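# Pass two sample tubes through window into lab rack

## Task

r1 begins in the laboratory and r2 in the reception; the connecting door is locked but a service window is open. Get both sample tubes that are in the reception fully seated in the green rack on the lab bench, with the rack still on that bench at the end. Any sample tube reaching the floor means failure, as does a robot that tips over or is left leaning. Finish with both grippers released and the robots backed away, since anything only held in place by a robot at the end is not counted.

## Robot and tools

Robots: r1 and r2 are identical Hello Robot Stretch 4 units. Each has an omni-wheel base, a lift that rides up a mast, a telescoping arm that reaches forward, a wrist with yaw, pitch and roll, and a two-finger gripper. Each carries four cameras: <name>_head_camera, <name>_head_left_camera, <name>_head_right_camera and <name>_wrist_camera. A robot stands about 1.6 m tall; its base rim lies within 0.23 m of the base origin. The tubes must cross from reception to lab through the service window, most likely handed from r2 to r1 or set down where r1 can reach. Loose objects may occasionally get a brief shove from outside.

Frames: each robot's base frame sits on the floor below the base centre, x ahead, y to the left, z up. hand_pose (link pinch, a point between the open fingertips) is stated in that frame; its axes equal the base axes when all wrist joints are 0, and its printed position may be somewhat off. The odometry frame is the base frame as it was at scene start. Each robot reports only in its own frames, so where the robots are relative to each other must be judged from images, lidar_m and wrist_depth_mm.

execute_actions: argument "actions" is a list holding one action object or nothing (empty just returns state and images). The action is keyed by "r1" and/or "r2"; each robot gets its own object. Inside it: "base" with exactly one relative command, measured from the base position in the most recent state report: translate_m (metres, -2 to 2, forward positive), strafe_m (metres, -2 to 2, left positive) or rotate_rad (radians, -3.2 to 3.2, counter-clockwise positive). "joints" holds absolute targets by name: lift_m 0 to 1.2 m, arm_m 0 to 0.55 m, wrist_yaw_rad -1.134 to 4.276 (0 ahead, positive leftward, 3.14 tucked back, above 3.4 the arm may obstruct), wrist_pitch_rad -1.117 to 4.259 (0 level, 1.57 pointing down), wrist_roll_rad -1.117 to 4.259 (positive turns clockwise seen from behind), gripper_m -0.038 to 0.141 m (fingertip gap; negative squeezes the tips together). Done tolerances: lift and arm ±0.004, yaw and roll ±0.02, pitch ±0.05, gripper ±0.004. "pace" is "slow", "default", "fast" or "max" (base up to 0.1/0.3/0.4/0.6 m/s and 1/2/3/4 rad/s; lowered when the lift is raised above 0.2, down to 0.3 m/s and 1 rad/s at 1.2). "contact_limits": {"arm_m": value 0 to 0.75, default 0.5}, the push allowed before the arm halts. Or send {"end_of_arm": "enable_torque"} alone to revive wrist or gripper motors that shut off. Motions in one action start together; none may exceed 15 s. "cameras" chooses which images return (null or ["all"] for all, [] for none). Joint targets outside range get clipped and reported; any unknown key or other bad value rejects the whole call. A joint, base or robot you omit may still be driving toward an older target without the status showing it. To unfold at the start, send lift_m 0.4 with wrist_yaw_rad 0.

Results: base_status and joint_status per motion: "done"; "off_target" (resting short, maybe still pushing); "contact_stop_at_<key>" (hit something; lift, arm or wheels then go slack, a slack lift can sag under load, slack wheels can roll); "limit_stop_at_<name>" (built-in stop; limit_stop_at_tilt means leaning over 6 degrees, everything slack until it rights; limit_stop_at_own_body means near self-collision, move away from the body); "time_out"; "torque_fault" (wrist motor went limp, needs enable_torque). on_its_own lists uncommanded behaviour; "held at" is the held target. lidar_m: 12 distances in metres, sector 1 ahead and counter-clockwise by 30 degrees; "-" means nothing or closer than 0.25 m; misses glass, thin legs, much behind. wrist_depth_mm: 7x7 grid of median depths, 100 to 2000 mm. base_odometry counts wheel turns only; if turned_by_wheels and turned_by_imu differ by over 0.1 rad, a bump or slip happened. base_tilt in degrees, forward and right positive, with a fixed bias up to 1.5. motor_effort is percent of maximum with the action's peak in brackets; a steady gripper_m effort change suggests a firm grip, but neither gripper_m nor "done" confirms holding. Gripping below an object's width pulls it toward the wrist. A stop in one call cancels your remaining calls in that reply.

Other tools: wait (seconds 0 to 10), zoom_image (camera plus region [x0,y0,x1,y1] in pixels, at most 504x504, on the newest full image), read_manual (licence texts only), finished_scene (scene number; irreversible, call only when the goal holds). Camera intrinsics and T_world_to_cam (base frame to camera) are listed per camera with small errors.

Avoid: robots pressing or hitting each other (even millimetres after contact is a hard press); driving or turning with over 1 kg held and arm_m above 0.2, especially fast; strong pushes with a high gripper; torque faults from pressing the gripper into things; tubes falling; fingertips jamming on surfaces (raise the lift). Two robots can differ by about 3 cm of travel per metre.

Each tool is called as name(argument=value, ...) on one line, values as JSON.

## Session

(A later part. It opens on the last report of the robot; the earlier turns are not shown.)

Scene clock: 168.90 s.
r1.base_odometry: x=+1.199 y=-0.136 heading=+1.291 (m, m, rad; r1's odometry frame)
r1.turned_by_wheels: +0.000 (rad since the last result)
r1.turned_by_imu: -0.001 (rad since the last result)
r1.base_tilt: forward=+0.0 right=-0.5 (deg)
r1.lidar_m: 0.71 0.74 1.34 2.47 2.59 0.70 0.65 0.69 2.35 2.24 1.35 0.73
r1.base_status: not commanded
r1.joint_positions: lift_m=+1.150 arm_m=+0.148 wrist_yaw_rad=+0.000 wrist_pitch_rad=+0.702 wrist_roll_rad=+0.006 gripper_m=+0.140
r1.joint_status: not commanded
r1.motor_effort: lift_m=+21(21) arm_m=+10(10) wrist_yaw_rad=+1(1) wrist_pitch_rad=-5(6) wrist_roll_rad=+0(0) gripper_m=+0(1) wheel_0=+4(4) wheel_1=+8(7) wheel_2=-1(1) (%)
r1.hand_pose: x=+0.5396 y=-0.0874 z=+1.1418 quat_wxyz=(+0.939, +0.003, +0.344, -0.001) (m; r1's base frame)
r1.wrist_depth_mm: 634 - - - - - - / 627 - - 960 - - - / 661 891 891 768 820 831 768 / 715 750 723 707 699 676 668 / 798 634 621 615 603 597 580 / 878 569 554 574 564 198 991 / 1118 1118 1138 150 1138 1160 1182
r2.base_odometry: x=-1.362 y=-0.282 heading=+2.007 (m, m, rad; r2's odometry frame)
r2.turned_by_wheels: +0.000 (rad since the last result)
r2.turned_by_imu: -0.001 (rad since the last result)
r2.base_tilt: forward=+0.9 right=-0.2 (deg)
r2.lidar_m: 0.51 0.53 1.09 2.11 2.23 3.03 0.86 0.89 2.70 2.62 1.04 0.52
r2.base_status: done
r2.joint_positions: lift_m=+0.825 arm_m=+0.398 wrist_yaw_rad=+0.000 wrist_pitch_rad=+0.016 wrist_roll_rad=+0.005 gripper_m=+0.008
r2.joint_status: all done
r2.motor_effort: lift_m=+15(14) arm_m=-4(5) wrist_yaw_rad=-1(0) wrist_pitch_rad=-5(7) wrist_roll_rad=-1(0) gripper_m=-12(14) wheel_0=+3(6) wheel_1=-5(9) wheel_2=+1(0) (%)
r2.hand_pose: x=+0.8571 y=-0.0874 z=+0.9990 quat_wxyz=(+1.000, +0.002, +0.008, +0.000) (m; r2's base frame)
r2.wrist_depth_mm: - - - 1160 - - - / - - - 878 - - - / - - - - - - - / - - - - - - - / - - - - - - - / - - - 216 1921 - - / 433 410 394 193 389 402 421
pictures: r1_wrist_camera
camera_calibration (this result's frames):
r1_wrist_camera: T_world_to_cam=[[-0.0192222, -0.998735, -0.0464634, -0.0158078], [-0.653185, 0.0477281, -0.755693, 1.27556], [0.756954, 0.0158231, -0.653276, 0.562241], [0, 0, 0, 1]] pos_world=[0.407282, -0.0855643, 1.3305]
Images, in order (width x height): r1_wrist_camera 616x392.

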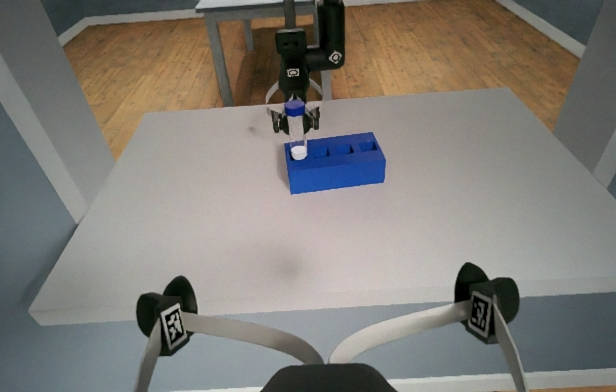

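execute_actions(actions=[{"r2":{"joints":{"lift_m":0.802},"pace":"slow"}}], cameras=[])

execute_actions(actions=[{"r2":{"joints":{"gripper_m":0.06}}}], cameras=["r1_wrist_camera"])

execute_actions(actions=[{"r2":{"joints":{"arm_m":0.0}}}], cameras=["r1_wrist_camera","r2_wrist_camera"])

Scene clock: 172.70 s.
r1.base_odometry: x=+1.199 y=-0.136 heading=+1.291 (m, m, rad; r1's odometry frame)
r1.turned_by_wheels: +0.000 (rad since the last result)
r1.turned_by_imu: -0.001 (rad since the last result)
r1.base_tilt: forward=+0.1 right=-0.5 (deg)
r1.lidar_m: 0.69 0.75 1.29 2.48 2.61 0.68 0.65 0.71 2.35 2.25 1.36 0.76
r1.base_status: not commanded
r1.joint_positions: lift_m=+1.150 arm_m=+0.148 wrist_yaw_rad=+0.000 wrist_pitch_rad=+0.702 wrist_roll_rad=+0.006 gripper_m=+0.140
r1.joint_status: not commanded
r1.motor_effort: lift_m=+21(21) arm_m=+10(9) wrist_yaw_rad=+1(1) wrist_pitch_rad=-6(5) wrist_roll_rad=+0(0) gripper_m=+0(2) wheel_0=+4(4) wheel_1=+8(7) wheel_2=-1(1) (%)
r1.hand_pose: x=+0.5396 y=-0.0874 z=+1.1418 quat_wxyz=(+0.939, +0.003, +0.344, -0.001) (m; r1's base frame)
r1.wrist_depth_mm: 634 - - - - - - / 627 - - 878 - - - / 654 904 878 750 820 820 759 / 723 750 732 707 699 683 668 / 788 627 621 609 603 591 580 / 878 569 554 574 559 198 1008 / 1098 1118 1118 150 1138 1182 1205
r2.base_odometry: x=-1.362 y=-0.282 heading=+2.007 (m, m, rad; r2's odometry frame)
r2.turned_by_wheels: +0.000 (rad since the last result)
r2.turned_by_imu: -0.001 (rad since the last result)
r2.base_tilt: forward=+0.8 right=-0.1 (deg)
r2.lidar_m: 0.51 0.55 1.06 2.10 2.20 3.03 0.84 0.89 2.72 2.61 1.04 0.52
r2.base_status: not commanded
r2.joint_positions: lift_m=+0.802 arm_m=+0.398 wrist_yaw_rad=-0.001 wrist_pitch_rad=+0.016 wrist_roll_rad=+0.005 gripper_m=+0.008
r2.joint_status: all done
r2.motor_effort: lift_m=+15(15) arm_m=-4(4) wrist_yaw_rad=+2(2) wrist_pitch_rad=-6(5) wrist_roll_rad=-1(0) gripper_m=-10(11) wheel_0=+3(4) wheel_1=-5(5) wheel_2=+1(0) (%)
r2.hand_pose: x=+0.8571 y=-0.0876 z=+0.9760 quat_wxyz=(+1.000, +0.002, +0.008, +0.000) (m; r2's base frame)
r2.wrist_depth_mm: - - - 1205 - - - / - - - 878 - - - / - - - - - - - / - - - - - - - / - - - - - - - / - - - 216 1921 - - / 377 357 231 194 340 349 368
pictures: none
No camera images: the call's "cameras" was empty. Leave "cameras" out to get every camera's image.

Scene clock: 174.03 s.
r1.base_odometry: x=+1.199 y=-0.136 heading=+1.291 (m, m, rad; r1's odometry frame)
r1.turned_by_wheels: +0.000 (rad since the last result)
r1.turned_by_imu: +0.000 (rad since the last result)
r1.base_tilt: forward=-0.1 right=-0.4 (deg)
r1.lidar_m: 0.71 0.73 1.33 2.47 2.58 0.70 0.65 0.69 2.33 2.26 1.36 0.76
r1.base_status: not commanded
r1.joint_positions: lift_m=+1.150 arm_m=+0.148 wrist_yaw_rad=+0.000 wrist_pitch_rad=+0.702 wrist_roll_rad=+0.006 gripper_m=+0.140
r1.joint_status: not commanded
r1.motor_effort: lift_m=+21(21) arm_m=+10(10) wrist_yaw_rad=+1(1) wrist_pitch_rad=-6(6) wrist_roll_rad=-1(1) gripper_m=+0(0) wheel_0=+4(4) wheel_1=+8(8) wheel_2=-1(1) (%)
r1.hand_pose: x=+0.5396 y=-0.0874 z=+1.1418 quat_wxyz=(+0.939, +0.003, +0.344, -0.001) (m; r1's base frame)
r1.wrist_depth_mm: 640 - - - - - - / 627 - - 866 - - - / 647 891 878 788 831 820 750 / 715 750 732 699 699 683 668 / 788 640 627 615 597 591 580 / 878 569 554 574 554 198 976 / 1118 1118 1138 151 1118 1160 1182
r2.base_odometry: x=-1.362 y=-0.282 heading=+2.007 (m, m, rad; r2's odometry frame)
r2.turned_by_wheels: +0.000 (rad since the last result)
r2.turned_by_imu: +0.000 (rad since the last result)
r2.base_tilt: forward=+0.9 right=-0.1 (deg)
r2.lidar_m: 0.51 0.53 1.07 2.11 2.20 3.07 0.87 0.91 2.72 2.60 1.07 0.54
r2.base_status: not commanded
r2.joint_positions: lift_m=+0.802 arm_m=+0.398 wrist_yaw_rad=+0.000 wrist_pitch_rad=+0.016 wrist_roll_rad=+0.005 gripper_m=+0.060
r2.joint_status: all done
r2.motor_effort: lift_m=+15(15) arm_m=-4(4) wrist_yaw_rad=+1(2) wrist_pitch_rad=-5(5) wrist_roll_rad=+0(1) gripper_m=-2(13) wheel_0=+3(3) wheel_1=-5(5) wheel_2=+0(0) (%)
r2.hand_pose: x=+0.8571 y=-0.0875 z=+0.9760 quat_wxyz=(+1.000, +0.002, +0.008, +0.000) (m; r2's base frame)
r2.wrist_depth_mm: - - - 1205 - - - / - - - 878 - - - / - - - - - - - / - - - - - - - / - - - - - - - / - - 206 466 210 - - / 377 362 366 151 359 353 368
pictures: r1_wrist_camera
camera_calibration (this result's frames):
r1_wrist_camera: T_world_to_cam=[[-0.0192222, -0.998735, -0.0464633, -0.015808], [-0.653185, 0.047728, -0.755693, 1.27556], [0.756954, 0.015823, -0.653276, 0.562241], [0, 0, 0, 1]] pos_world=[0.407282, -0.0855643, 1.3305]
Images, in order (width x height): r1_wrist_camera 616x392.

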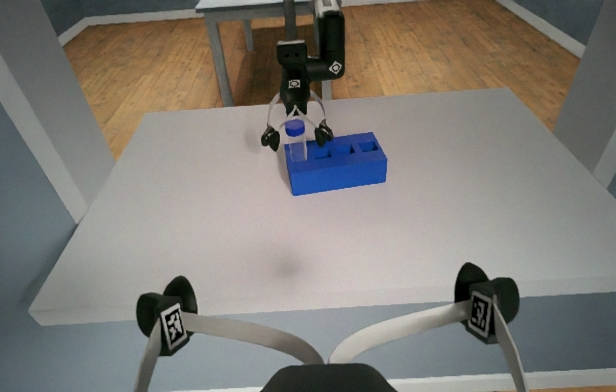

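Scene clock: 176.30 s.
r1.base_odometry: x=+1.199 y=-0.136 heading=+1.291 (m, m, rad; r1's odometry frame)
r1.turned_by_wheels: +0.000 (rad since the last result)
r1.turned_by_imu: -0.001 (rad since the last result)
r1.base_tilt: forward=-0.2 right=-0.3 (deg)
r1.lidar_m: 0.71 0.75 1.34 2.48 2.56 0.68 0.65 0.65 2.35 2.26 1.39 0.76
r1.base_status: not commanded
r1.joint_positions: lift_m=+1.150 arm_m=+0.148 wrist_yaw_rad=+0.000 wrist_pitch_rad=+0.702 wrist_roll_rad=+0.006 gripper_m=+0.140
r1.joint_status: not commanded
r1.motor_effort: lift_m=+21(21) arm_m=+10(10) wrist_yaw_rad=+1(0) wrist_pitch_rad=-5(6) wrist_roll_rad=+1(3) gripper_m=+0(1) wheel_0=+4(4) wheel_1=+7(7) wheel_2=+0(1) (%)
r1.hand_pose: x=+0.5396 y=-0.0874 z=+1.1418 quat_wxyz=(+0.939, +0.003, +0.344, -0.001) (m; r1's base frame)
r1.wrist_depth_mm: 634 - - - - - - / 627 - - - - - - / 654 917 878 831 842 820 759 / 715 750 732 699 691 683 676 / 788 634 621 603 603 591 580 / 878 569 559 574 559 198 1008 / 1098 1118 1118 150 1138 1182 1205
r2.base_odometry: x=-1.362 y=-0.282 heading=+2.007 (m, m, rad; r2's odometry frame)
r2.turned_by_wheels: +0.000 (rad since the last result)
r2.turned_by_imu: -0.001 (rad since the last result)
r2.base_tilt: forward=+0.7 right=-0.1 (deg)
r2.lidar_m: 0.50 0.54 1.06 2.10 2.20 3.06 0.84 0.89 2.71 2.60 1.05 0.52
r2.base_status: not commanded
r2.joint_positions: lift_m=+0.802 arm_m=+0.001 wrist_yaw_rad=+0.000 wrist_pitch_rad=+0.016 wrist_roll_rad=+0.005 gripper_m=+0.060
r2.joint_status: all done
r2.motor_effort: lift_m=+15(15) arm_m=-4(9) wrist_yaw_rad=+0(1) wrist_pitch_rad=-7(5) wrist_roll_rad=+0(0) gripper_m=-1(3) wheel_0=+3(3) wheel_1=-5(5) wheel_2=+0(0) (%)
r2.hand_pose: x=+0.4601 y=-0.0874 z=+0.9759 quat_wxyz=(+1.000, +0.002, +0.008, +0.000) (m; r2's base frame)
r2.wrist_depth_mm: - - - - - - 574 / - - - 1708 - - 569 / - - - - - - 569 / - - - - - - 574 / - - - - - - 580 / 559 569 205 554 210 549 521 / 379 366 370 150 366 357 373
pictures: r1_wrist_camera, r2_wrist_camera
camera_calibration (this result's frames):
r1_wrist_camera: T_world_to_cam=[[-0.0192223, -0.998735, -0.0464634, -0.0158078], [-0.653185, 0.0477282, -0.755693, 1.27556], [0.756954, 0.0158231, -0.653276, 0.562241], [0, 0, 0, 1]] pos_world=[0.407282, -0.0855643, 1.3305]
r2_wrist_camera: T_world_to_cam=[[0.0045381, -0.999861, -0.0160644, -0.0740914], [-0.00571391, 0.0160384, -0.999855, 1.03998], [0.999973, 0.00462923, -0.00564033, -0.230036], [0, 0, 0, 1]] pos_world=[0.236308, -0.0896958, 1.03734]
Images, in order (width x height): r1_wrist_camera 616x392, r2_wrist_camera 616x392.

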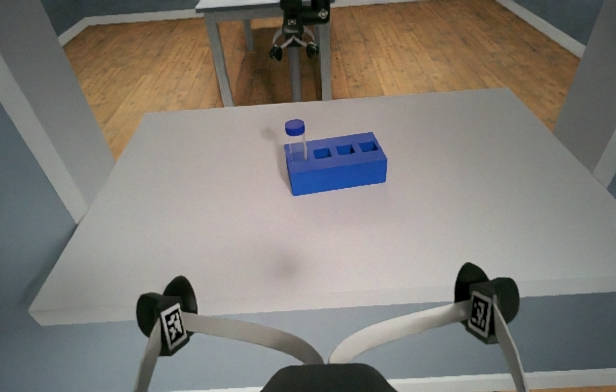

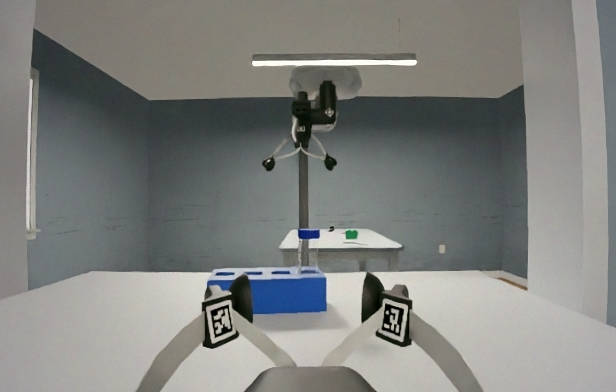

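execute_actions(actions=[{"r1":{"base":{"strafe_m":0.03},"joints":{"lift_m":0.80,"wrist_pitch_rad":0,"arm_m":0.0,"gripper_m":0.06}},"r2":{"base":{"translate_m":-0.3}}}], cameras=[])

execute_actions(actions=[{"r1":{"base":{"translate_m":0.25},"joints":{"arm_m":0.15}},"r2":{"base":{"strafe_m":-1.05}}}], cameras=["r1_wrist_camera","r1_head_camera"])

execute_actions(actions=[{"r2":{"base":{"translate_m":-1.17}}}], cameras=[])

execute_actions(actions=[{"r2":{"base":{"rotate_rad":1.57},"joints":{"lift_m":0.80,"gripper_m":0.05}}}], cameras=["r2_wrist_camera","r2_head_camera"])

Scene clock: 186.83 s.
r1.base_odometry: x=+1.170 y=-0.128 heading=+1.291 (m, m, rad; r1's odometry frame)
r1.turned_by_wheels: +0.000 (rad since the last result)
r1.turned_by_imu: -0.001 (rad since the last result)
r1.base_tilt: forward=-0.1 right=-0.3 (deg)
r1.lidar_m: 0.71 0.73 1.35 2.44 2.54 0.70 0.66 0.71 2.35 2.30 1.37 0.77
r1.base_status: done
r1.joint_positions: lift_m=+0.800 arm_m=+0.004 wrist_yaw_rad=+0.000 wrist_pitch_rad=+0.003 wrist_roll_rad=+0.006 gripper_m=+0.060
r1.joint_status: all done
joint sent to its limit — the command would take r1.arm_m past its lower limit, so that joint was sent only as far as its limit.
r1.motor_effort: lift_m=+17(22) arm_m=-10(10) wrist_yaw_rad=+1(0) wrist_pitch_rad=-9(14) wrist_roll_rad=-1(2) gripper_m=-4(2) wheel_0=-1(11) wheel_1=+6(11) wheel_2=+0(1) (%)
r1.hand_pose: x=+0.4630 y=-0.0874 z=+0.9776 quat_wxyz=(+1.000, +0.003, +0.001, +0.000) (m; r1's base frame)
r1.wrist_depth_mm: 732 - - - - - 809 / 741 866 - - - - 809 / 732 854 - - - - 831 / 732 831 - - - - 820 / 732 831 - 976 878 976 788 / 741 627 224 569 202 530 508 / 750 504 500 161 723 500 723
r2.base_odometry: x=-1.235 y=-0.554 heading=+2.007 (m, m, rad; r2's odometry frame)
r2.turned_by_wheels: +0.000 (rad since the last result)
r2.turned_by_imu: -0.001 (rad since the last result)
r2.base_tilt: forward=+0.8 right=-0.2 (deg)
r2.lidar_m: 0.79 0.86 1.53 2.10 2.22 3.05 0.56 0.60 0.84 2.58 1.44 0.84
r2.base_status: done
r2.joint_positions: lift_m=+0.802 arm_m=+0.001 wrist_yaw_rad=+0.000 wrist_pitch_rad=+0.016 wrist_roll_rad=+0.005 gripper_m=+0.060
r2.joint_status: not commanded
r2.motor_effort: lift_m=+16(16) arm_m=-4(4) wrist_yaw_rad=+1(1) wrist_pitch_rad=-5(7) wrist_roll_rad=-1(0) gripper_m=-4(4) wheel_0=-3(7) wheel_1=-4(10) wheel_2=+2(13) (%)
r2.hand_pose: x=+0.4601 y=-0.0874 z=+0.9759 quat_wxyz=(+1.000, +0.002, +0.008, +0.000) (m; r2's base frame)
r2.wrist_depth_mm: 842 - - - - 831 820 / 831 - - - - 820 820 / 831 - - - - 820 820 / 831 - - - - 831 820 / 831 1008 - 1025 - 820 809 / 627 640 206 585 211 621 820 / 831 831 820 151 820 820 809
pictures: none
No camera images: the call's "cameras" was empty. Leave "cameras" out to get every camera's image.

Scene clock: 191.67 s.
r1.base_odometry: x=+1.239 y=+0.112 heading=+1.291 (m, m, rad; r1's odometry frame)
r1.turned_by_wheels: +0.001 (rad since the last result)
r1.turned_by_imu: -0.002 (rad since the last result)
r1.base_tilt: forward=-0.1 right=-0.5 (deg)
r1.lidar_m: 0.47 0.48 1.00 2.44 2.58 0.98 0.89 0.96 2.36 2.28 0.71 0.50
r1.base_status: done
r1.joint_positions: lift_m=+0.800 arm_m=+0.148 wrist_yaw_rad=+0.000 wrist_pitch_rad=+0.002 wrist_roll_rad=+0.006 gripper_m=+0.060
r1.joint_status: all done
r1.motor_effort: lift_m=+17(17) arm_m=+10(13) wrist_yaw_rad=+1(2) wrist_pitch_rad=-8(9) wrist_roll_rad=+2(0) gripper_m=-4(5) wheel_0=+2(7) wheel_1=+7(12) wheel_2=-2(11) (%)
r1.hand_pose: x=+0.6077 y=-0.0874 z=+0.9777 quat_wxyz=(+1.000, +0.003, +0.001, +0.000) (m; r1's base frame)
r1.wrist_depth_mm: - - - - - - - / 1576 - - - - - - / - - - - - - - / 1576 - - - - - - / - - - - - - - / - 621 224 397 202 439 504 / 413 402 349 161 327 324 355
r2.base_odometry: x=-0.283 y=-0.111 heading=+2.007 (m, m, rad; r2's odometry frame)
r2.turned_by_wheels: +0.000 (rad since the last result)
r2.turned_by_imu: -0.005 (rad since the last result)
r2.base_tilt: forward=+0.8 right=-0.1 (deg)
r2.lidar_m: 1.02 0.97 1.14 3.15 0.83 0.72 1.79 2.23 1.62 1.54 1.43 1.06
r2.base_status: done
r2.joint_positions: lift_m=+0.802 arm_m=+0.001 wrist_yaw_rad=+0.000 wrist_pitch_rad=+0.016 wrist_roll_rad=+0.005 gripper_m=+0.060
r2.joint_status: not commanded
r2.motor_effort: lift_m=+16(16) arm_m=-4(4) wrist_yaw_rad=+0(1) wrist_pitch_rad=-6(6) wrist_roll_rad=+0(1) gripper_m=-3(0) wheel_0=+1(10) wheel_1=-2(11) wheel_2=-1(1) (%)
r2.hand_pose: x=+0.4601 y=-0.0874 z=+0.9759 quat_wxyz=(+1.000, +0.002, +0.008, +0.000) (m; r2's base frame)
r2.wrist_depth_mm: 820 820 820 809 809 788 788 / 820 809 809 809 820 788 778 / 809 809 820 820 820 788 778 / 809 798 820 798 809 778 788 / 809 809 809 809 809 788 778 / 809 809 205 798 209 778 778 / 798 809 809 151 798 768 788
pictures: r1_head_camera, r1_wrist_camera
camera_calibration (this result's frames):
r1_wrist_camera: T_world_to_cam=[[0.0151831, -0.99873, -0.0480333, -0.0414986], [-0.0137149, 0.0478263, -0.998762, 1.04505], [0.999791, 0.015823, -0.0129713, -0.370139], [0, 0, 0, 1]] pos_world=[0.385024, -0.0855701, 1.03696]
Images, in order (width x height): r1_head_camera 420x560, r1_wrist_camera 616x392.

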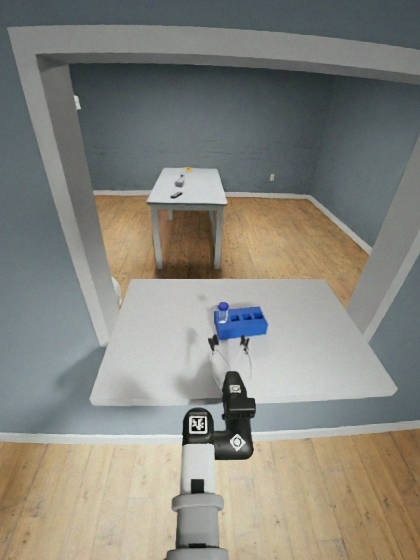

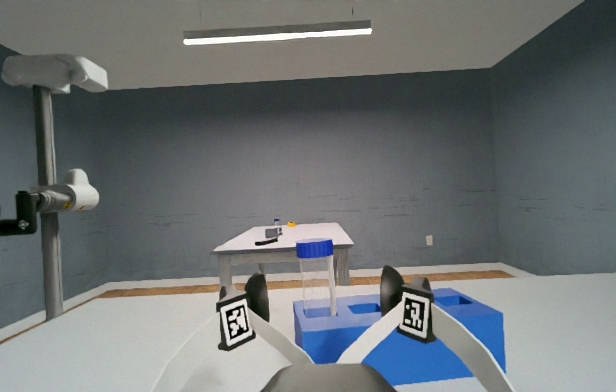

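Scene clock: 197.03 s.
r1.base_odometry: x=+1.239 y=+0.112 heading=+1.291 (m, m, rad; r1's odometry frame)
r1.turned_by_wheels: +0.000 (rad since the last result)
r1.turned_by_imu: -0.001 (rad since the last result)
r1.base_tilt: forward=-0.1 right=-0.4 (deg)
r1.lidar_m: 0.47 0.49 0.96 2.47 2.54 0.96 0.90 0.94 2.34 2.28 0.71 0.48
r1.base_status: not commanded
r1.joint_positions: lift_m=+0.800 arm_m=+0.148 wrist_yaw_rad=+0.000 wrist_pitch_rad=+0.002 wrist_roll_rad=+0.006 gripper_m=+0.060
r1.joint_status: not commanded
r1.motor_effort: lift_m=+17(17) arm_m=+10(10) wrist_yaw_rad=+0(0) wrist_pitch_rad=-8(8) wrist_roll_rad=+1(0) gripper_m=-4(3) wheel_0=+2(3) wheel_1=+6(7) wheel_2=-2(2) (%)
r1.hand_pose: x=+0.6077 y=-0.0874 z=+0.9777 quat_wxyz=(+1.000, +0.003, +0.001, +0.000) (m; r1's base frame)
r1.wrist_depth_mm: - - - - - - - / - - - - - - - / - - - - - - - / - - - - - - - / - - - - - - - / - 615 224 399 202 439 508 / 418 404 345 161 325 322 353
r2.base_odometry: x=+0.210 y=-1.171 heading=+2.006 (m, m, rad; r2's odometry frame)
r2.turned_by_wheels: +0.000 (rad since the last result)
r2.turned_by_imu: +0.002 (rad since the last result)
r2.base_tilt: forward=+0.8 right=-0.2 (deg)
r2.lidar_m: 2.19 0.61 0.42 0.41 0.44 0.61 2.10 2.19 1.60 1.56 1.59 2.26
r2.base_status: done
r2.joint_positions: lift_m=+0.802 arm_m=+0.001 wrist_yaw_rad=+0.000 wrist_pitch_rad=+0.016 wrist_roll_rad=+0.005 gripper_m=+0.060
r2.joint_status: not commanded
r2.motor_effort: lift_m=+17(16) arm_m=-4(4) wrist_yaw_rad=+0(0) wrist_pitch_rad=-6(7) wrist_roll_rad=-1(3) gripper_m=-5(1) wheel_0=-3(8) wheel_1=-3(10) wheel_2=-1(10) (%)
r2.hand_pose: x=+0.4601 y=-0.0874 z=+0.9758 quat_wxyz=(+1.000, +0.002, +0.008, +0.000) (m; r2's base frame)
r2.wrist_depth_mm: - 1983 - - 1921 1983 1983 / 1921 1983 1983 - 1983 - 1983 / - - - 1983 1983 1983 1983 / - - - 1983 1983 1983 1983 / - - - 1983 1983 1983 1983 / - 1983 206 1983 211 1921 1983 / 1983 - - 151 1921 1983 1983
pictures: none
No camera images: the call's "cameras" was empty. Leave "cameras" out to get every camera's image.

Scene clock: 199.10 s.
r1.base_odometry: x=+1.239 y=+0.112 heading=+1.291 (m, m, rad; r1's odometry frame)
r1.turned_by_wheels: +0.000 (rad since the last result)
r1.turned_by_imu: -0.001 (rad since the last result)
r1.base_tilt: forward=+0.0 right=-0.3 (deg)
r1.lidar_m: 0.46 0.50 0.98 2.45 2.56 0.93 0.90 0.95 2.37 2.27 0.70 0.50
r1.base_status: not commanded
r1.joint_positions: lift_m=+0.800 arm_m=+0.148 wrist_yaw_rad=+0.000 wrist_pitch_rad=+0.002 wrist_roll_rad=+0.006 gripper_m=+0.060
r1.joint_status: not commanded
r1.motor_effort: lift_m=+17(17) arm_m=+9(10) wrist_yaw_rad=+1(1) wrist_pitch_rad=-8(9) wrist_roll_rad=+1(1) gripper_m=-3(4) wheel_0=+3(2) wheel_1=+7(7) wheel_2=-2(2) (%)
r1.hand_pose: x=+0.6077 y=-0.0874 z=+0.9777 quat_wxyz=(+1.000, +0.003, +0.001, +0.000) (m; r1's base frame)
r1.wrist_depth_mm: - - - - - - - / - - - - - - - / - - - - - - - / - - - - - - - / - - - - - - - / - 621 224 399 202 439 504 / 413 402 347 161 327 322 351
r2.base_odometry: x=+0.210 y=-1.171 heading=-2.708 (m, m, rad; r2's odometry frame)
r2.turned_by_wheels: +1.569 (rad since the last result)
r2.turned_by_imu: +1.551 (rad since the last result)
r2.base_tilt: forward=+0.9 right=+0.0 (deg)
r2.lidar_m: 0.41 0.42 0.61 2.10 2.21 1.63 1.56 1.57 2.22 2.18 0.59 0.43
r2.base_status: done
r2.joint_positions: lift_m=+0.800 arm_m=+0.001 wrist_yaw_rad=+0.000 wrist_pitch_rad=+0.016 wrist_roll_rad=+0.005 gripper_m=+0.050
r2.joint_status: all done
r2.motor_effort: lift_m=+17(17) arm_m=-5(4) wrist_yaw_rad=-1(1) wrist_pitch_rad=-5(7) wrist_roll_rad=+0(0) gripper_m=-2(2) wheel_0=-2(9) wheel_1=-3(10) wheel_2=-3(9) (%)
r2.hand_pose: x=+0.4601 y=-0.0874 z=+0.9738 quat_wxyz=(+1.000, +0.002, +0.008, +0.000) (m; r2's base frame)
r2.wrist_depth_mm: - - - - - - - / - - - - - - - / - - - - - - - / - - - - - - - / - - - - - - - / 917 946 210 - 213 946 - / 640 609 488 154 574 603 627
pictures: r2_head_camera, r2_wrist_camera
camera_calibration (this result's frames):
r2_wrist_camera: T_world_to_cam=[[0.00477724, -0.99986, -0.0160653, -0.0741662], [-0.00571776, 0.0160379, -0.999855, 1.03782], [0.999972, 0.00486841, -0.00564034, -0.230024], [0, 0, 0, 1]] pos_world=[0.236306, -0.0896804, 1.03518]
Images, in order (width x height): r2_head_camera 420x560, r2_wrist_camera 616x392.

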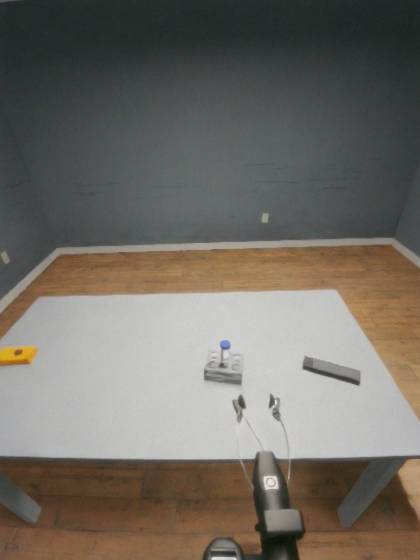

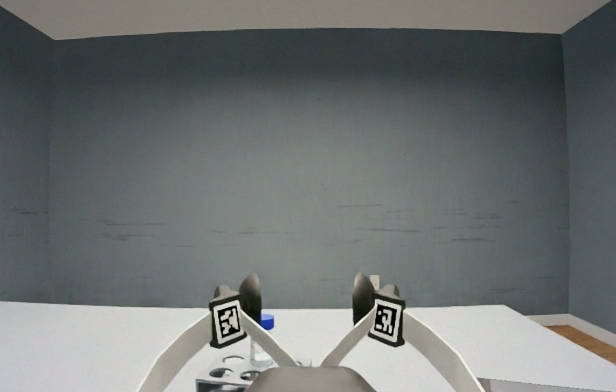

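execute_actions(actions=[{"r1":{"joints":{"lift_m":0.786,"arm_m":0.28},"pace":"slow"},"r2":{"base":{"strafe_m":0.057},"joints":{"lift_m":0.684,"arm_m":0.18},"pace":"slow"}}], cameras=["r1_wrist_camera","r2_wrist_camera"])

Scene clock: 206.63 s.
r1.base_odometry: x=+1.239 y=+0.112 heading=+1.291 (m, m, rad; r1's odometry frame)
r1.turned_by_wheels: +0.000 (rad since the last result)
r1.turned_by_imu: -0.002 (rad since the last result)
r1.base_tilt: forward=+0.0 right=-0.2 (deg)
r1.lidar_m: 0.46 0.48 1.00 2.45 2.54 0.93 0.88 0.94 2.33 2.29 0.69 0.48
r1.base_status: not commanded
r1.joint_positions: lift_m=+0.786 arm_m=+0.278 wrist_yaw_rad=+0.000 wrist_pitch_rad=+0.002 wrist_roll_rad=+0.006 gripper_m=+0.060
r1.joint_status: all done
r1.motor_effort: lift_m=+16(19) arm_m=+10(16) wrist_yaw_rad=+1(1) wrist_pitch_rad=-8(8) wrist_roll_rad=+0(1) gripper_m=-3(2) wheel_0=+2(2) wheel_1=+6(7) wheel_2=-2(2) (%)
r1.hand_pose: x=+0.7376 y=-0.0874 z=+0.9637 quat_wxyz=(+1.000, +0.003, +0.001, +0.000) (m; r1's base frame)
r1.wrist_depth_mm: - - - - - - - / - - - - - - - / - - - - - - - / - - - - - - - / - - - 1983 - - - / - - 224 504 202 477 459 / 379 368 314 162 206 201 210
r2.base_odometry: x=+0.234 y=-1.223 heading=-2.707 (m, m, rad; r2's odometry frame)
r2.turned_by_wheels: +0.000 (rad since the last result)
r2.turned_by_imu: -0.001 (rad since the last result)
r2.base_tilt: forward=+0.8 right=-0.1 (deg)
r2.lidar_m: 0.41 0.43 0.62 2.04 2.12 1.63 1.56 1.58 2.27 2.24 0.61 0.43
r2.base_status: done
r2.joint_positions: lift_m=+0.684 arm_m=+0.179 wrist_yaw_rad=+0.000 wrist_pitch_rad=+0.016 wrist_roll_rad=+0.005 gripper_m=+0.050
r2.joint_status: all done
r2.motor_effort: lift_m=+15(16) arm_m=+4(4) wrist_yaw_rad=+0(0) wrist_pitch_rad=-7(6) wrist_roll_rad=-1(0) gripper_m=-6(5) wheel_0=-5(8) wheel_1=+6(10) wheel_2=+0(1) (%)
r2.hand_pose: x=+0.6385 y=-0.0874 z=+0.8579 quat_wxyz=(+1.000, +0.002, +0.008, +0.000) (m; r2's base frame)
r2.wrist_depth_mm: - - - - - - - / - - - - - - - / - - - - - - - / - - - - - - - / - - - - - - - / 525 535 211 492 213 525 508 / 359 345 272 154 274 342 353
pictures: r1_wrist_camera, r2_wrist_camera
camera_calibration (this result's frames):
r1_wrist_camera: T_world_to_cam=[[0.0151499, -0.998731, -0.0480333, -0.0441277], [-0.0137133, 0.0478268, -0.998762, 1.03288], [0.999791, 0.0157898, -0.0129713, -0.500253], [0, 0, 0, 1]] pos_world=[0.514981, -0.0855723, 1.023]
r2_wrist_camera: T_world_to_cam=[[0.00470704, -0.99986, -0.0160652, -0.0768552], [-0.00571666, 0.0160382, -0.999855, 0.923005], [0.999973, 0.00479819, -0.00564036, -0.409086], [0, 0, 0, 1]] pos_world=[0.414713, -0.0896849, 0.919329]
Images, in order (width x height): r1_wrist_camera 616x392, r2_wrist_camera 616x392.

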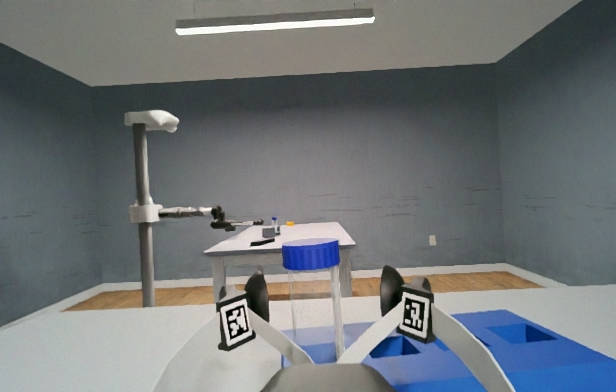

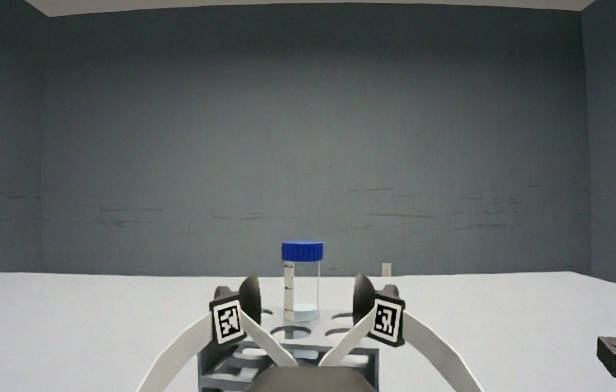

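execute_actions(actions=[{"r1":{"base":{"strafe_m":0.007},"joints":{"arm_m":0.305},"pace":"slow"},"r2":{"joints":{"lift_m":0.681,"arm_m":0.285},"pace":"slow"}}], cameras=["r1_wrist_camera","r2_wrist_camera"])

Scene clock: 212.10 s.
r1.base_odometry: x=+1.233 y=+0.114 heading=+1.292 (m, m, rad; r1's odometry frame)
r1.turned_by_wheels: +0.000 (rad since the last result)
r1.turned_by_imu: -0.001 (rad since the last result)
r1.base_tilt: forward=-0.1 right=-0.4 (deg)
r1.lidar_m: 0.46 0.49 0.99 2.44 2.56 0.97 0.89 0.95 2.39 2.24 0.70 0.50
r1.base_status: done
r1.joint_positions: lift_m=+0.786 arm_m=+0.303 wrist_yaw_rad=+0.000 wrist_pitch_rad=+0.002 wrist_roll_rad=+0.006 gripper_m=+0.060
r1.joint_status: all done
r1.motor_effort: lift_m=+17(17) arm_m=+10(10) wrist_yaw_rad=+1(1) wrist_pitch_rad=-7(8) wrist_roll_rad=+0(1) gripper_m=-3(3) wheel_0=-3(9) wheel_1=+10(10) wheel_2=+0(1) (%)
r1.hand_pose: x=+0.7626 y=-0.0874 z=+0.9637 quat_wxyz=(+1.000, +0.003, +0.001, +0.000) (m; r1's base frame)
r1.wrist_depth_mm: - - - - - - - / - - - - - - - / - - - - - - - / - - - - - - - / - - - 1983 - - - / - - 224 508 202 477 462 / 377 366 315 162 227 191 209
r2.base_odometry: x=+0.234 y=-1.223 heading=-2.707 (m, m, rad; r2's odometry frame)
r2.turned_by_wheels: +0.000 (rad since the last result)
r2.turned_by_imu: -0.001 (rad since the last result)
r2.base_tilt: forward=+0.8 right=-0.2 (deg)
r2.lidar_m: 0.40 0.42 0.61 2.04 2.15 1.64 1.55 1.58 2.27 2.24 0.57 0.44
r2.base_status: not commanded
r2.joint_positions: lift_m=+0.681 arm_m=+0.284 wrist_yaw_rad=+0.000 wrist_pitch_rad=+0.016 wrist_roll_rad=+0.005 gripper_m=+0.050
r2.joint_status: all done
r2.motor_effort: lift_m=+15(17) arm_m=+5(8) wrist_yaw_rad=+0(0) wrist_pitch_rad=-6(5) wrist_roll_rad=-2(0) gripper_m=-2(1) wheel_0=-5(5) wheel_1=+6(6) wheel_2=+0(1) (%)
r2.hand_pose: x=+0.7435 y=-0.0874 z=+0.8549 quat_wxyz=(+1.000, +0.002, +0.008, +0.000) (m; r2's base frame)
r2.wrist_depth_mm: - - - - - - - / - - - - - - - / - - - - - - - / - - - - - - - / - - - - - - - / 517 525 211 480 212 512 500 / 349 340 195 154 212 332 347
pictures: r1_wrist_camera, r2_wrist_camera
camera_calibration (this result's frames):
r1_wrist_camera: T_world_to_cam=[[0.0151494, -0.998731, -0.0480332, -0.0445063], [-0.0137135, 0.0478267, -0.998762, 1.03323], [0.999791, 0.0157894, -0.0129715, -0.525247], [0, 0, 0, 1]] pos_world=[0.539981, -0.0855723, 1.023]
r2_wrist_camera: T_world_to_cam=[[0.00468287, -0.99986, -0.0160651, -0.0773865], [-0.00571618, 0.0160382, -0.999855, 0.920615], [0.999973, 0.00477402, -0.00564028, -0.514096], [0, 0, 0, 1]] pos_world=[0.519707, -0.0896864, 0.916338]
Images, in order (width x height): r1_wrist_camera 616x392, r2_wrist_camera 616x392.

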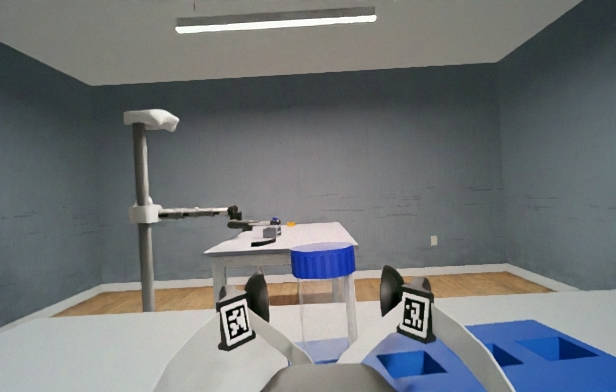

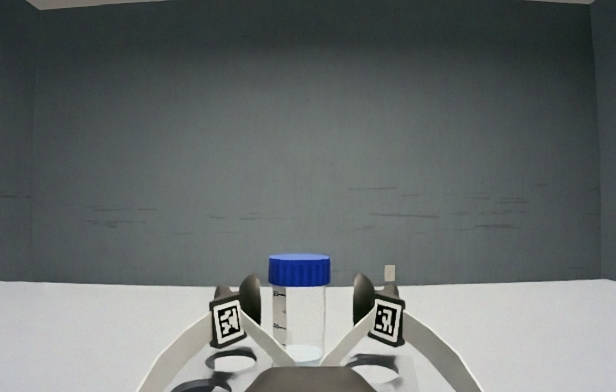

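Both good; grip.

execute_actions(actions=[{"r1":{"joints":{"gripper_m":0.008}},"r2":{"joints":{"gripper_m":0.008}}}], cameras=[])

execute_actions(actions=[{"r1":{"joints":{"lift_m":0.90},"pace":"slow"},"r2":{"joints":{"lift_m":0.80},"pace":"slow"}}], cameras=["r1_wrist_camera","r2_wrist_camera","r1_head_camera"])

Scene clock: 215.30 s.
r1.base_odometry: x=+1.233 y=+0.114 heading=+1.292 (m, m, rad; r1's odometry frame)
r1.turned_by_wheels: +0.000 (rad since the last result)
r1.turned_by_imu: -0.001 (rad since the last result)
r1.base_tilt: forward=-0.1 right=-0.5 (deg)
r1.lidar_m: 0.47 0.48 1.00 2.44 2.57 0.98 0.91 0.96 2.37 2.28 0.68 0.50
r1.base_status: not commanded
r1.joint_positions: lift_m=+0.786 arm_m=+0.303 wrist_yaw_rad=+0.000 wrist_pitch_rad=+0.002 wrist_roll_rad=+0.006 gripper_m=+0.008
r1.joint_status: all done
r1.motor_effort: lift_m=+16(16) arm_m=+10(10) wrist_yaw_rad=+1(1) wrist_pitch_rad=-8(8) wrist_roll_rad=-1(2) gripper_m=-9(9) wheel_0=-3(3) wheel_1=+9(9) wheel_2=+0(0) (%)
r1.hand_pose: x=+0.7626 y=-0.0874 z=+0.9637 quat_wxyz=(+1.000, +0.003, +0.001, +0.000) (m; r1's base frame)
r1.wrist_depth_mm: - - - - - - - / - - - - - - - / - - - - - - - / - - - - - - - / - - - - - - - / - - 1983 221 204 473 459 / 379 366 314 224 220 190 210
r2.base_odometry: x=+0.234 y=-1.223 heading=-2.707 (m, m, rad; r2's odometry frame)
r2.turned_by_wheels: +0.000 (rad since the last result)
r2.turned_by_imu: -0.001 (rad since the last result)
r2.base_tilt: forward=+1.0 right=-0.1 (deg)
r2.lidar_m: 0.39 0.42 0.62 2.04 2.15 1.61 1.57 1.61 2.24 2.24 0.58 0.42
r2.base_status: not commanded
r2.joint_positions: lift_m=+0.681 arm_m=+0.284 wrist_yaw_rad=+0.000 wrist_pitch_rad=+0.016 wrist_roll_rad=+0.005 gripper_m=+0.008
r2.joint_status: all done
r2.motor_effort: lift_m=+15(15) arm_m=+5(5) wrist_yaw_rad=-1(1) wrist_pitch_rad=-6(4) wrist_roll_rad=+1(1) gripper_m=-8(13) wheel_0=-5(5) wheel_1=+5(5) wheel_2=+0(0) (%)
r2.hand_pose: x=+0.7436 y=-0.0874 z=+0.8549 quat_wxyz=(+1.000, +0.002, +0.008, +0.000) (m; r2's base frame)
r2.wrist_depth_mm: - - - - - - - / - - - - - - - / - - - - - - - / - - - - - - - / - - - - - - - / 512 525 484 212 473 512 496 / 353 336 194 185 206 327 345
pictures: none
No camera images: the call's "cameras" was empty. Leave "cameras" out to get every camera's image.

Scene clock: 217.13 s.
r1.base_odometry: x=+1.233 y=+0.114 heading=+1.292 (m, m, rad; r1's odometry frame)
r1.turned_by_wheels: +0.000 (rad since the last result)
r1.turned_by_imu: +0.000 (rad since the last result)
r1.base_tilt: forward=-0.1 right=-0.4 (deg)
r1.lidar_m: 0.47 0.49 1.01 2.44 2.55 0.95 0.91 0.95 2.37 2.30 0.68 0.48
r1.base_status: not commanded
r1.joint_positions: lift_m=+0.900 arm_m=+0.303 wrist_yaw_rad=+0.000 wrist_pitch_rad=+0.002 wrist_roll_rad=+0.006 gripper_m=+0.008
r1.joint_status: all done
r1.motor_effort: lift_m=+22(23) arm_m=+10(10) wrist_yaw_rad=+1(1) wrist_pitch_rad=-8(8) wrist_roll_rad=+0(0) gripper_m=-11(10) wheel_0=-4(4) wheel_1=+9(9) wheel_2=+0(0) (%)
r1.hand_pose: x=+0.7626 y=-0.0874 z=+1.0773 quat_wxyz=(+1.000, +0.003, +0.001, +0.000) (m; r1's base frame)
r1.wrist_depth_mm: - - - - - - - / - - - - - - - / - - - - - - - / - - - - - - - / - - - - - - - / - - 1983 222 203 - - / - - 1983 1983 - 508 -
r2.base_odometry: x=+0.234 y=-1.223 heading=-2.707 (m, m, rad; r2's odometry frame)
r2.turned_by_wheels: +0.000 (rad since the last result)
r2.turned_by_imu: +0.000 (rad since the last result)
r2.base_tilt: forward=+0.8 right=-0.1 (deg)
r2.lidar_m: 0.39 0.45 0.62 2.04 2.14 1.62 1.56 1.61 2.26 2.23 0.62 0.41
r2.base_status: not commanded
r2.joint_positions: lift_m=+0.800 arm_m=+0.284 wrist_yaw_rad=+0.000 wrist_pitch_rad=+0.016 wrist_roll_rad=+0.005 gripper_m=+0.008
r2.joint_status: all done
r2.motor_effort: lift_m=+25(27) arm_m=+5(4) wrist_yaw_rad=+0(1) wrist_pitch_rad=-6(6) wrist_roll_rad=-2(0) gripper_m=-8(11) wheel_0=-5(5) wheel_1=+5(6) wheel_2=+0(0) (%)
r2.hand_pose: x=+0.7436 y=-0.0874 z=+0.9731 quat_wxyz=(+1.000, +0.002, +0.008, +0.000) (m; r2's base frame)
r2.wrist_depth_mm: - - - - - - - / - - - - - - - / - - - - - - - / - - - - - - - / - - - - - - - / - - - 211 - - - / 627 603 569 186 569 585 609
pictures: r1_head_camera, r1_wrist_camera, r2_wrist_camera
camera_calibration (this result's frames):
r1_wrist_camera: T_world_to_cam=[[0.0150812, -0.998732, -0.0480335, -0.0390191], [-0.0137171, 0.0478278, -0.998761, 1.14665], [0.999792, 0.0157214, -0.0129784, -0.523779], [0, 0, 0, 1]] pos_world=[0.539987, -0.0855768, 1.13656]
r2_wrist_camera: T_world_to_cam=[[0.00485487, -0.999859, -0.0160653, -0.0755664], [-0.00576253, 0.0160373, -0.999855, 1.03878], [0.999972, 0.00494674, -0.00568386, -0.513402], [0, 0, 0, 1]] pos_world=[0.51974, -0.0896753, 1.0345]
Images, in order (width x height): r1_head_camera 420x560, r1_wrist_camera 616x392, r2_wrist_camera 616x392.

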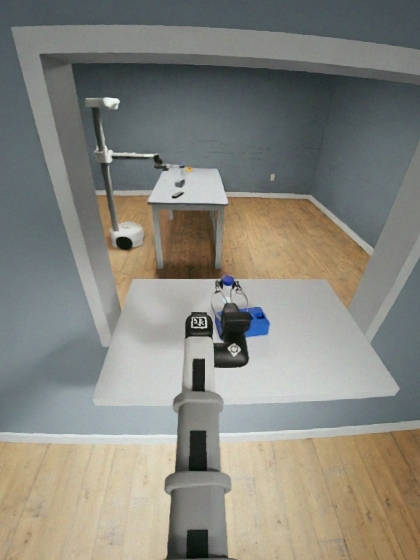

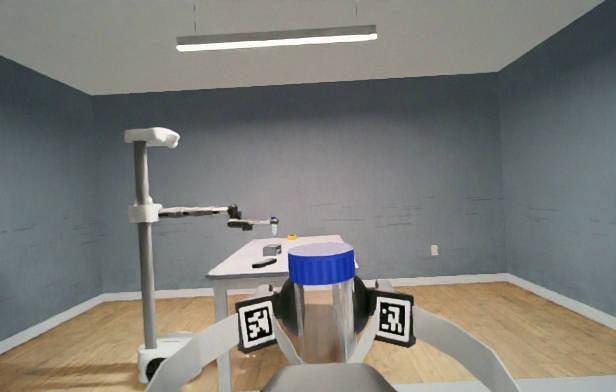

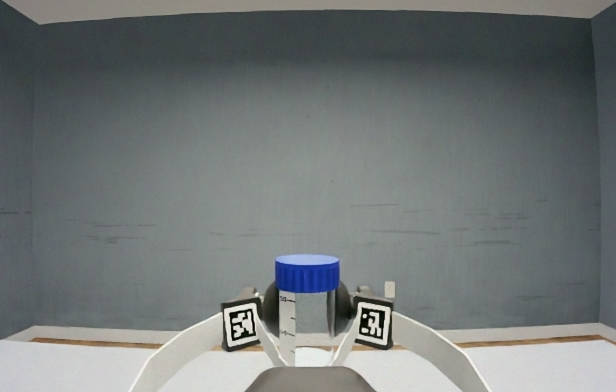

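execute_actions(actions=[{"r1":{"joints":{"arm_m":0.0},"base":{"translate_m":-0.55},"pace":"slow"},"r2":{"joints":{"arm_m":0.0,"lift_m":0.92},"base":{"rotate_rad":-1.57},"pace":"slow"}}], cameras=[])

execute_actions(actions=[{"r1":{"base":{"rotate_rad":3.14},"pace":"slow"},"r2":{"base":{"translate_m":1.2}}}], cameras=["r1_head_camera","r1_wrist_camera"])

execute_actions(actions=[{"r2":{"base":{"strafe_m":1.048}}}], cameras=[])

execute_actions(actions=[{"r2":{"base":{"translate_m":0.33},"joints":{"arm_m":0.3},"pace":"slow"}}], cameras=["r2_head_camera","r2_wrist_camera","r2_head_left_camera"])

Scene clock: 234.53 s.
r1.base_odometry: x=+1.081 y=-0.415 heading=+1.291 (m, m, rad; r1's odometry frame)
r1.turned_by_wheels: -0.001 (rad since the last result)
r1.turned_by_imu: -0.001 (rad since the last result)
r1.base_tilt: forward=-0.1 right=-0.3 (deg)
r1.lidar_m: 1.02 1.05 1.75 2.45 0.54 0.38 0.36 0.38 2.37 2.27 1.78 1.08
r1.base_status: done
r1.joint_positions: lift_m=+0.900 arm_m=+0.004 wrist_yaw_rad=+0.000 wrist_pitch_rad=+0.002 wrist_roll_rad=+0.006 gripper_m=+0.008
r1.joint_status: all done
joint sent to its limit — the command would take r1.arm_m past its lower limit, so that joint was sent only as far as its limit.
r1.motor_effort: lift_m=+22(22) arm_m=-10(8) wrist_yaw_rad=+1(1) wrist_pitch_rad=-8(8) wrist_roll_rad=+1(1) gripper_m=-12(9) wheel_0=-4(6) wheel_1=-8(11) wheel_2=+5(9) (%)
r1.hand_pose: x=+0.4631 y=-0.0874 z=+1.0773 quat_wxyz=(+1.000, +0.003, +0.001, +0.000) (m; r1's base frame)
r1.wrist_depth_mm: 1042 1042 1160 1281 1308 1118 1042 / 1042 1060 - - - - 1025 / 1060 1025 - - - - 1008 / 1060 1025 - - - - 1008 / 1042 1025 - - - 1397 1008 / 1025 1025 960 221 202 842 1008 / 1042 1042 1042 809 1025 991 1008
r2.base_odometry: x=+0.234 y=-1.223 heading=+2.007 (m, m, rad; r2's odometry frame)
r2.turned_by_wheels: -1.569 (rad since the last result)
r2.turned_by_imu: -1.553 (rad since the last result)
r2.base_tilt: forward=+0.9 right=-0.1 (deg)
r2.lidar_m: 2.24 0.61 0.41 0.38 0.41 0.63 2.02 2.14 1.63 1.55 1.61 2.28
r2.base_status: done
r2.joint_positions: lift_m=+0.920 arm_m=+0.001 wrist_yaw_rad=+0.000 wrist_pitch_rad=+0.016 wrist_roll_rad=+0.005 gripper_m=+0.008
r2.joint_status: all done
r2.motor_effort: lift_m=+25(25) arm_m=-5(3) wrist_yaw_rad=+0(1) wrist_pitch_rad=-5(6) wrist_roll_rad=+0(0) gripper_m=-11(10) wheel_0=+5(7) wheel_1=+6(8) wheel_2=+2(7) (%)
r2.hand_pose: x=+0.4602 y=-0.0874 z=+1.0931 quat_wxyz=(+1.000, +0.002, +0.008, +0.000) (m; r2's base frame)
r2.wrist_depth_mm: - - - - - - - / 1863 1921 - - - - - / - - - - - - - / - - - - - - - / - - - - - - - / - - - 212 - - - / - - - 186 - 1983 -
pictures: none
No camera images: the call's "cameras" was empty. Leave "cameras" out to get every camera's image.

Scene clock: 240.00 s.
r1.base_odometry: x=+1.081 y=-0.415 heading=-1.853 (m, m, rad; r1's odometry frame)
r1.turned_by_wheels: +3.139 (rad since the last result)
r1.turned_by_imu: +3.110 (rad since the last result)
r1.base_tilt: forward=+0.0 right=-0.3 (deg)
r1.lidar_m: 0.35 0.37 2.38 2.27 1.82 1.08 1.01 1.07 1.76 2.45 0.52 0.38
r1.base_status: done
r1.joint_positions: lift_m=+0.900 arm_m=+0.004 wrist_yaw_rad=+0.000 wrist_pitch_rad=+0.002 wrist_roll_rad=+0.006 gripper_m=+0.008
r1.joint_status: not commanded
r1.motor_effort: lift_m=+21(22) arm_m=-10(10) wrist_yaw_rad=+1(0) wrist_pitch_rad=-9(8) wrist_roll_rad=+1(0) gripper_m=-9(9) wheel_0=-4(11) wheel_1=-8(11) wheel_2=-3(7) (%)
r1.hand_pose: x=+0.4631 y=-0.0874 z=+1.0773 quat_wxyz=(+1.000, +0.003, +0.001, +0.000) (m; r1's base frame)
r1.wrist_depth_mm: - - - - - - - / - - - - - - - / - - - - - - - / - - - - - - - / - - - - - - - / - - 1397 221 203 - - / - - 798 878 750 741 -
r2.base_odometry: x=-0.273 y=-0.136 heading=+2.007 (m, m, rad; r2's odometry frame)
r2.turned_by_wheels: +0.000 (rad since the last result)
r2.turned_by_imu: -0.005 (rad since the last result)
r2.base_tilt: forward=+0.9 right=+0.1 (deg)
r2.lidar_m: 1.04 1.02 1.23 3.16 0.81 0.67 1.83 2.24 1.60 1.52 1.45 1.09
r2.base_status: done
r2.joint_positions: lift_m=+0.920 arm_m=+0.001 wrist_yaw_rad=+0.000 wrist_pitch_rad=+0.016 wrist_roll_rad=+0.005 gripper_m=+0.008
r2.joint_status: not commanded
r2.motor_effort: lift_m=+25(25) arm_m=-5(5) wrist_yaw_rad=+0(0) wrist_pitch_rad=-6(6) wrist_roll_rad=-1(0) gripper_m=-11(11) wheel_0=+3(8) wheel_1=+4(7) wheel_2=-1(12) (%)
r2.hand_pose: x=+0.4601 y=-0.0874 z=+1.0931 quat_wxyz=(+1.000, +0.002, +0.008, +0.000) (m; r2's base frame)
r2.wrist_depth_mm: 854 854 854 842 842 831 820 / 842 854 842 831 831 820 809 / 842 854 831 831 842 820 809 / 831 820 831 842 831 820 798 / 842 842 831 842 831 809 809 / 842 831 831 211 831 809 798 / 831 831 831 186 820 798 798
pictures: r1_head_camera, r1_wrist_camera
camera_calibration (this result's frames):
r1_wrist_camera: T_world_to_cam=[[0.0151001, -0.998731, -0.0480359, -0.0345001], [-0.013718, 0.0478299, -0.998761, 1.14257], [0.999792, 0.0157403, -0.0129784, -0.224255], [0, 0, 0, 1]] pos_world=[0.240403, -0.0855757, 1.13659]
Images, in order (width x height): r1_head_camera 420x560, r1_wrist_camera 616x392.

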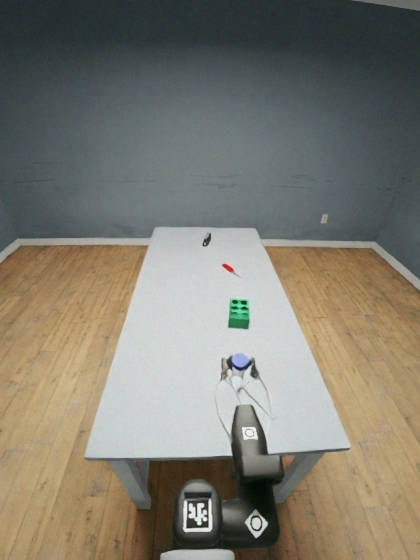

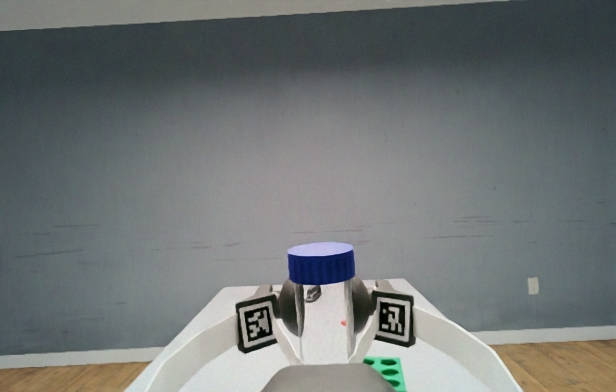

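Scene clock: 244.80 s.
r1.base_odometry: x=+1.081 y=-0.415 heading=-1.853 (m, m, rad; r1's odometry frame)
r1.turned_by_wheels: +0.000 (rad since the last result)
r1.turned_by_imu: -0.001 (rad since the last result)
r1.base_tilt: forward=-0.1 right=-0.3 (deg)
r1.lidar_m: 0.33 0.39 2.38 2.27 1.82 1.07 1.02 1.08 1.78 2.44 0.53 0.34
r1.base_status: not commanded
r1.joint_positions: lift_m=+0.900 arm_m=+0.004 wrist_yaw_rad=+0.000 wrist_pitch_rad=+0.002 wrist_roll_rad=+0.006 gripper_m=+0.008
r1.joint_status: not commanded
r1.motor_effort: lift_m=+22(22) arm_m=-10(10) wrist_yaw_rad=+1(1) wrist_pitch_rad=-9(8) wrist_roll_rad=+2(1) gripper_m=-12(12) wheel_0=-4(4) wheel_1=-8(8) wheel_2=-3(3) (%)
r1.hand_pose: x=+0.4631 y=-0.0874 z=+1.0773 quat_wxyz=(+1.000, +0.003, +0.001, +0.000) (m; r1's base frame)
r1.wrist_depth_mm: - - - - - - - / - - - - - - - / - - - - - - - / - - - - - - - / - - - - - - - / - - 1397 220 203 - - / - - 778 878 741 732 -
r2.base_odometry: x=-1.223 y=-0.578 heading=+2.007 (m, m, rad; r2's odometry frame)
r2.turned_by_wheels: +0.000 (rad since the last result)
r2.turned_by_imu: +0.001 (rad since the last result)
r2.base_tilt: forward=+0.9 right=-0.1 (deg)
r2.lidar_m: 0.82 0.87 1.54 2.11 2.22 3.06 0.53 0.55 0.79 2.58 1.50 0.87
r2.base_status: done
r2.joint_positions: lift_m=+0.920 arm_m=+0.001 wrist_yaw_rad=+0.000 wrist_pitch_rad=+0.016 wrist_roll_rad=+0.005 gripper_m=+0.008
r2.joint_status: not commanded
r2.motor_effort: lift_m=+24(25) arm_m=-4(4) wrist_yaw_rad=+0(0) wrist_pitch_rad=-7(4) wrist_roll_rad=+0(3) gripper_m=-12(14) wheel_0=-2(11) wheel_1=+1(12) wheel_2=+0(1) (%)
r2.hand_pose: x=+0.4601 y=-0.0874 z=+1.0932 quat_wxyz=(+1.000, +0.002, +0.008, +0.000) (m; r2's base frame)
r2.wrist_depth_mm: 854 - - - - 854 842 / 854 - - - - 854 842 / 854 - - - - 842 842 / 854 - - - - 842 842 / 854 - - - - 842 842 / 842 960 891 215 891 842 831 / 654 627 615 186 609 609 842
pictures: none
No camera images: the call's "cameras" was empty. Leave "cameras" out to get every camera's image.

Scene clock: 249.40 s.
r1.base_odometry: x=+1.081 y=-0.415 heading=-1.853 (m, m, rad; r1's odometry frame)
r1.turned_by_wheels: +0.000 (rad since the last result)
r1.turned_by_imu: -0.001 (rad since the last result)
r1.base_tilt: forward=-0.1 right=-0.4 (deg)
r1.lidar_m: 0.36 0.38 2.37 2.26 1.80 1.07 1.01 1.07 1.75 2.44 0.55 0.39
r1.base_status: not commanded
r1.joint_positions: lift_m=+0.900 arm_m=+0.004 wrist_yaw_rad=+0.000 wrist_pitch_rad=+0.002 wrist_roll_rad=+0.006 gripper_m=+0.008
r1.joint_status: not commanded
r1.motor_effort: lift_m=+21(21) arm_m=-10(10) wrist_yaw_rad=+1(1) wrist_pitch_rad=-9(8) wrist_roll_rad=-2(2) gripper_m=-11(10) wheel_0=-4(4) wheel_1=-8(8) wheel_2=-3(3) (%)
r1.hand_pose: x=+0.4631 y=-0.0874 z=+1.0773 quat_wxyz=(+1.000, +0.003, +0.001, +0.000) (m; r1's base frame)
r1.wrist_depth_mm: - - - - - - - / - - - - - - - / - - - - - - - / - - - - - - - / - - - - - - - / - - 1397 221 204 - - / - - 788 878 750 741 -
r2.base_odometry: x=-1.362 y=-0.279 heading=+2.008 (m, m, rad; r2's odometry frame)
r2.turned_by_wheels: +0.001 (rad since the last result)
r2.turned_by_imu: -0.002 (rad since the last result)
r2.base_tilt: forward=+0.9 right=+0.0 (deg)
r2.lidar_m: 0.50 0.53 1.07 2.09 2.23 3.05 0.86 0.91 2.68 2.59 1.03 0.52
r2.base_status: done
r2.joint_positions: lift_m=+0.920 arm_m=+0.299 wrist_yaw_rad=+0.000 wrist_pitch_rad=+0.016 wrist_roll_rad=+0.005 gripper_m=+0.008
r2.joint_status: all done
r2.motor_effort: lift_m=+25(24) arm_m=+5(7) wrist_yaw_rad=+0(0) wrist_pitch_rad=-6(6) wrist_roll_rad=-1(0) gripper_m=-13(14) wheel_0=+4(7) wheel_1=+6(8) wheel_2=-2(8) (%)
r2.hand_pose: x=+0.7585 y=-0.0874 z=+1.0932 quat_wxyz=(+1.000, +0.002, +0.008, +0.000) (m; r2's base frame)
r2.wrist_depth_mm: - - - - - - - / - - - - - - - / - - - - - - - / - - - - - - - / - - - - - - - / - - - 212 1499 - - / - - - 186 1983 - -
pictures: r2_head_camera, r2_head_left_camera, r2_wrist_camera
camera_calibration (this result's frames):
r2_wrist_camera: T_world_to_cam=[[0.00464538, -0.99986, -0.0160642, -0.0736127], [-0.00583764, 0.016037, -0.999854, 1.15897], [0.999972, 0.00473848, -0.00576233, -0.527627], [0, 0, 0, 1]] pos_world=[0.53472, -0.0896887, 1.15458]
Images, in order (width x height): r2_head_camera 420x560, r2_head_left_camera 420x672, r2_wrist_camera 616x392.

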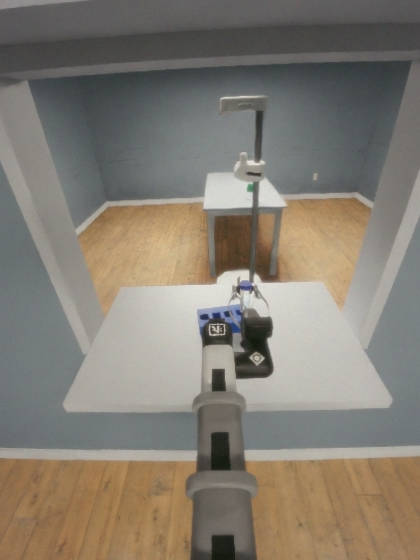

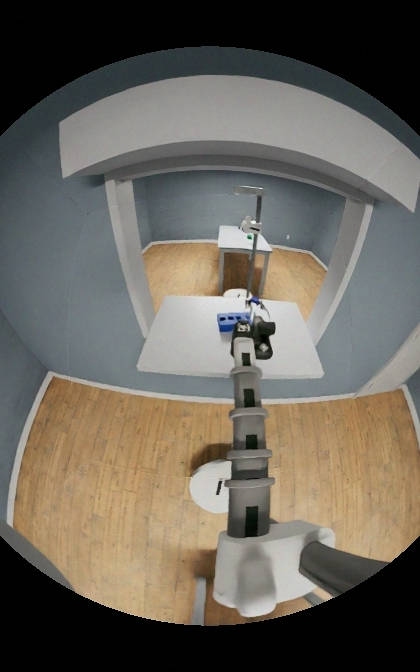

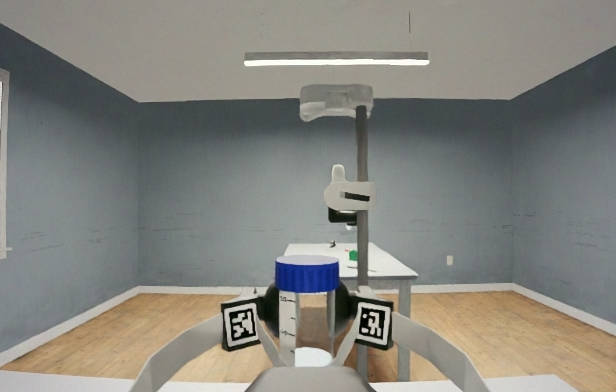

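zoom_image(camera="r1_head_camera", region=[200,280,280,390])

This scene's latest camera images include none from r1_head_camera. They are from: r2_head_camera, r2_head_left_camera, r2_wrist_camera. Call execute_actions without "cameras", or with r1_head_camera in "cameras", to get its image.


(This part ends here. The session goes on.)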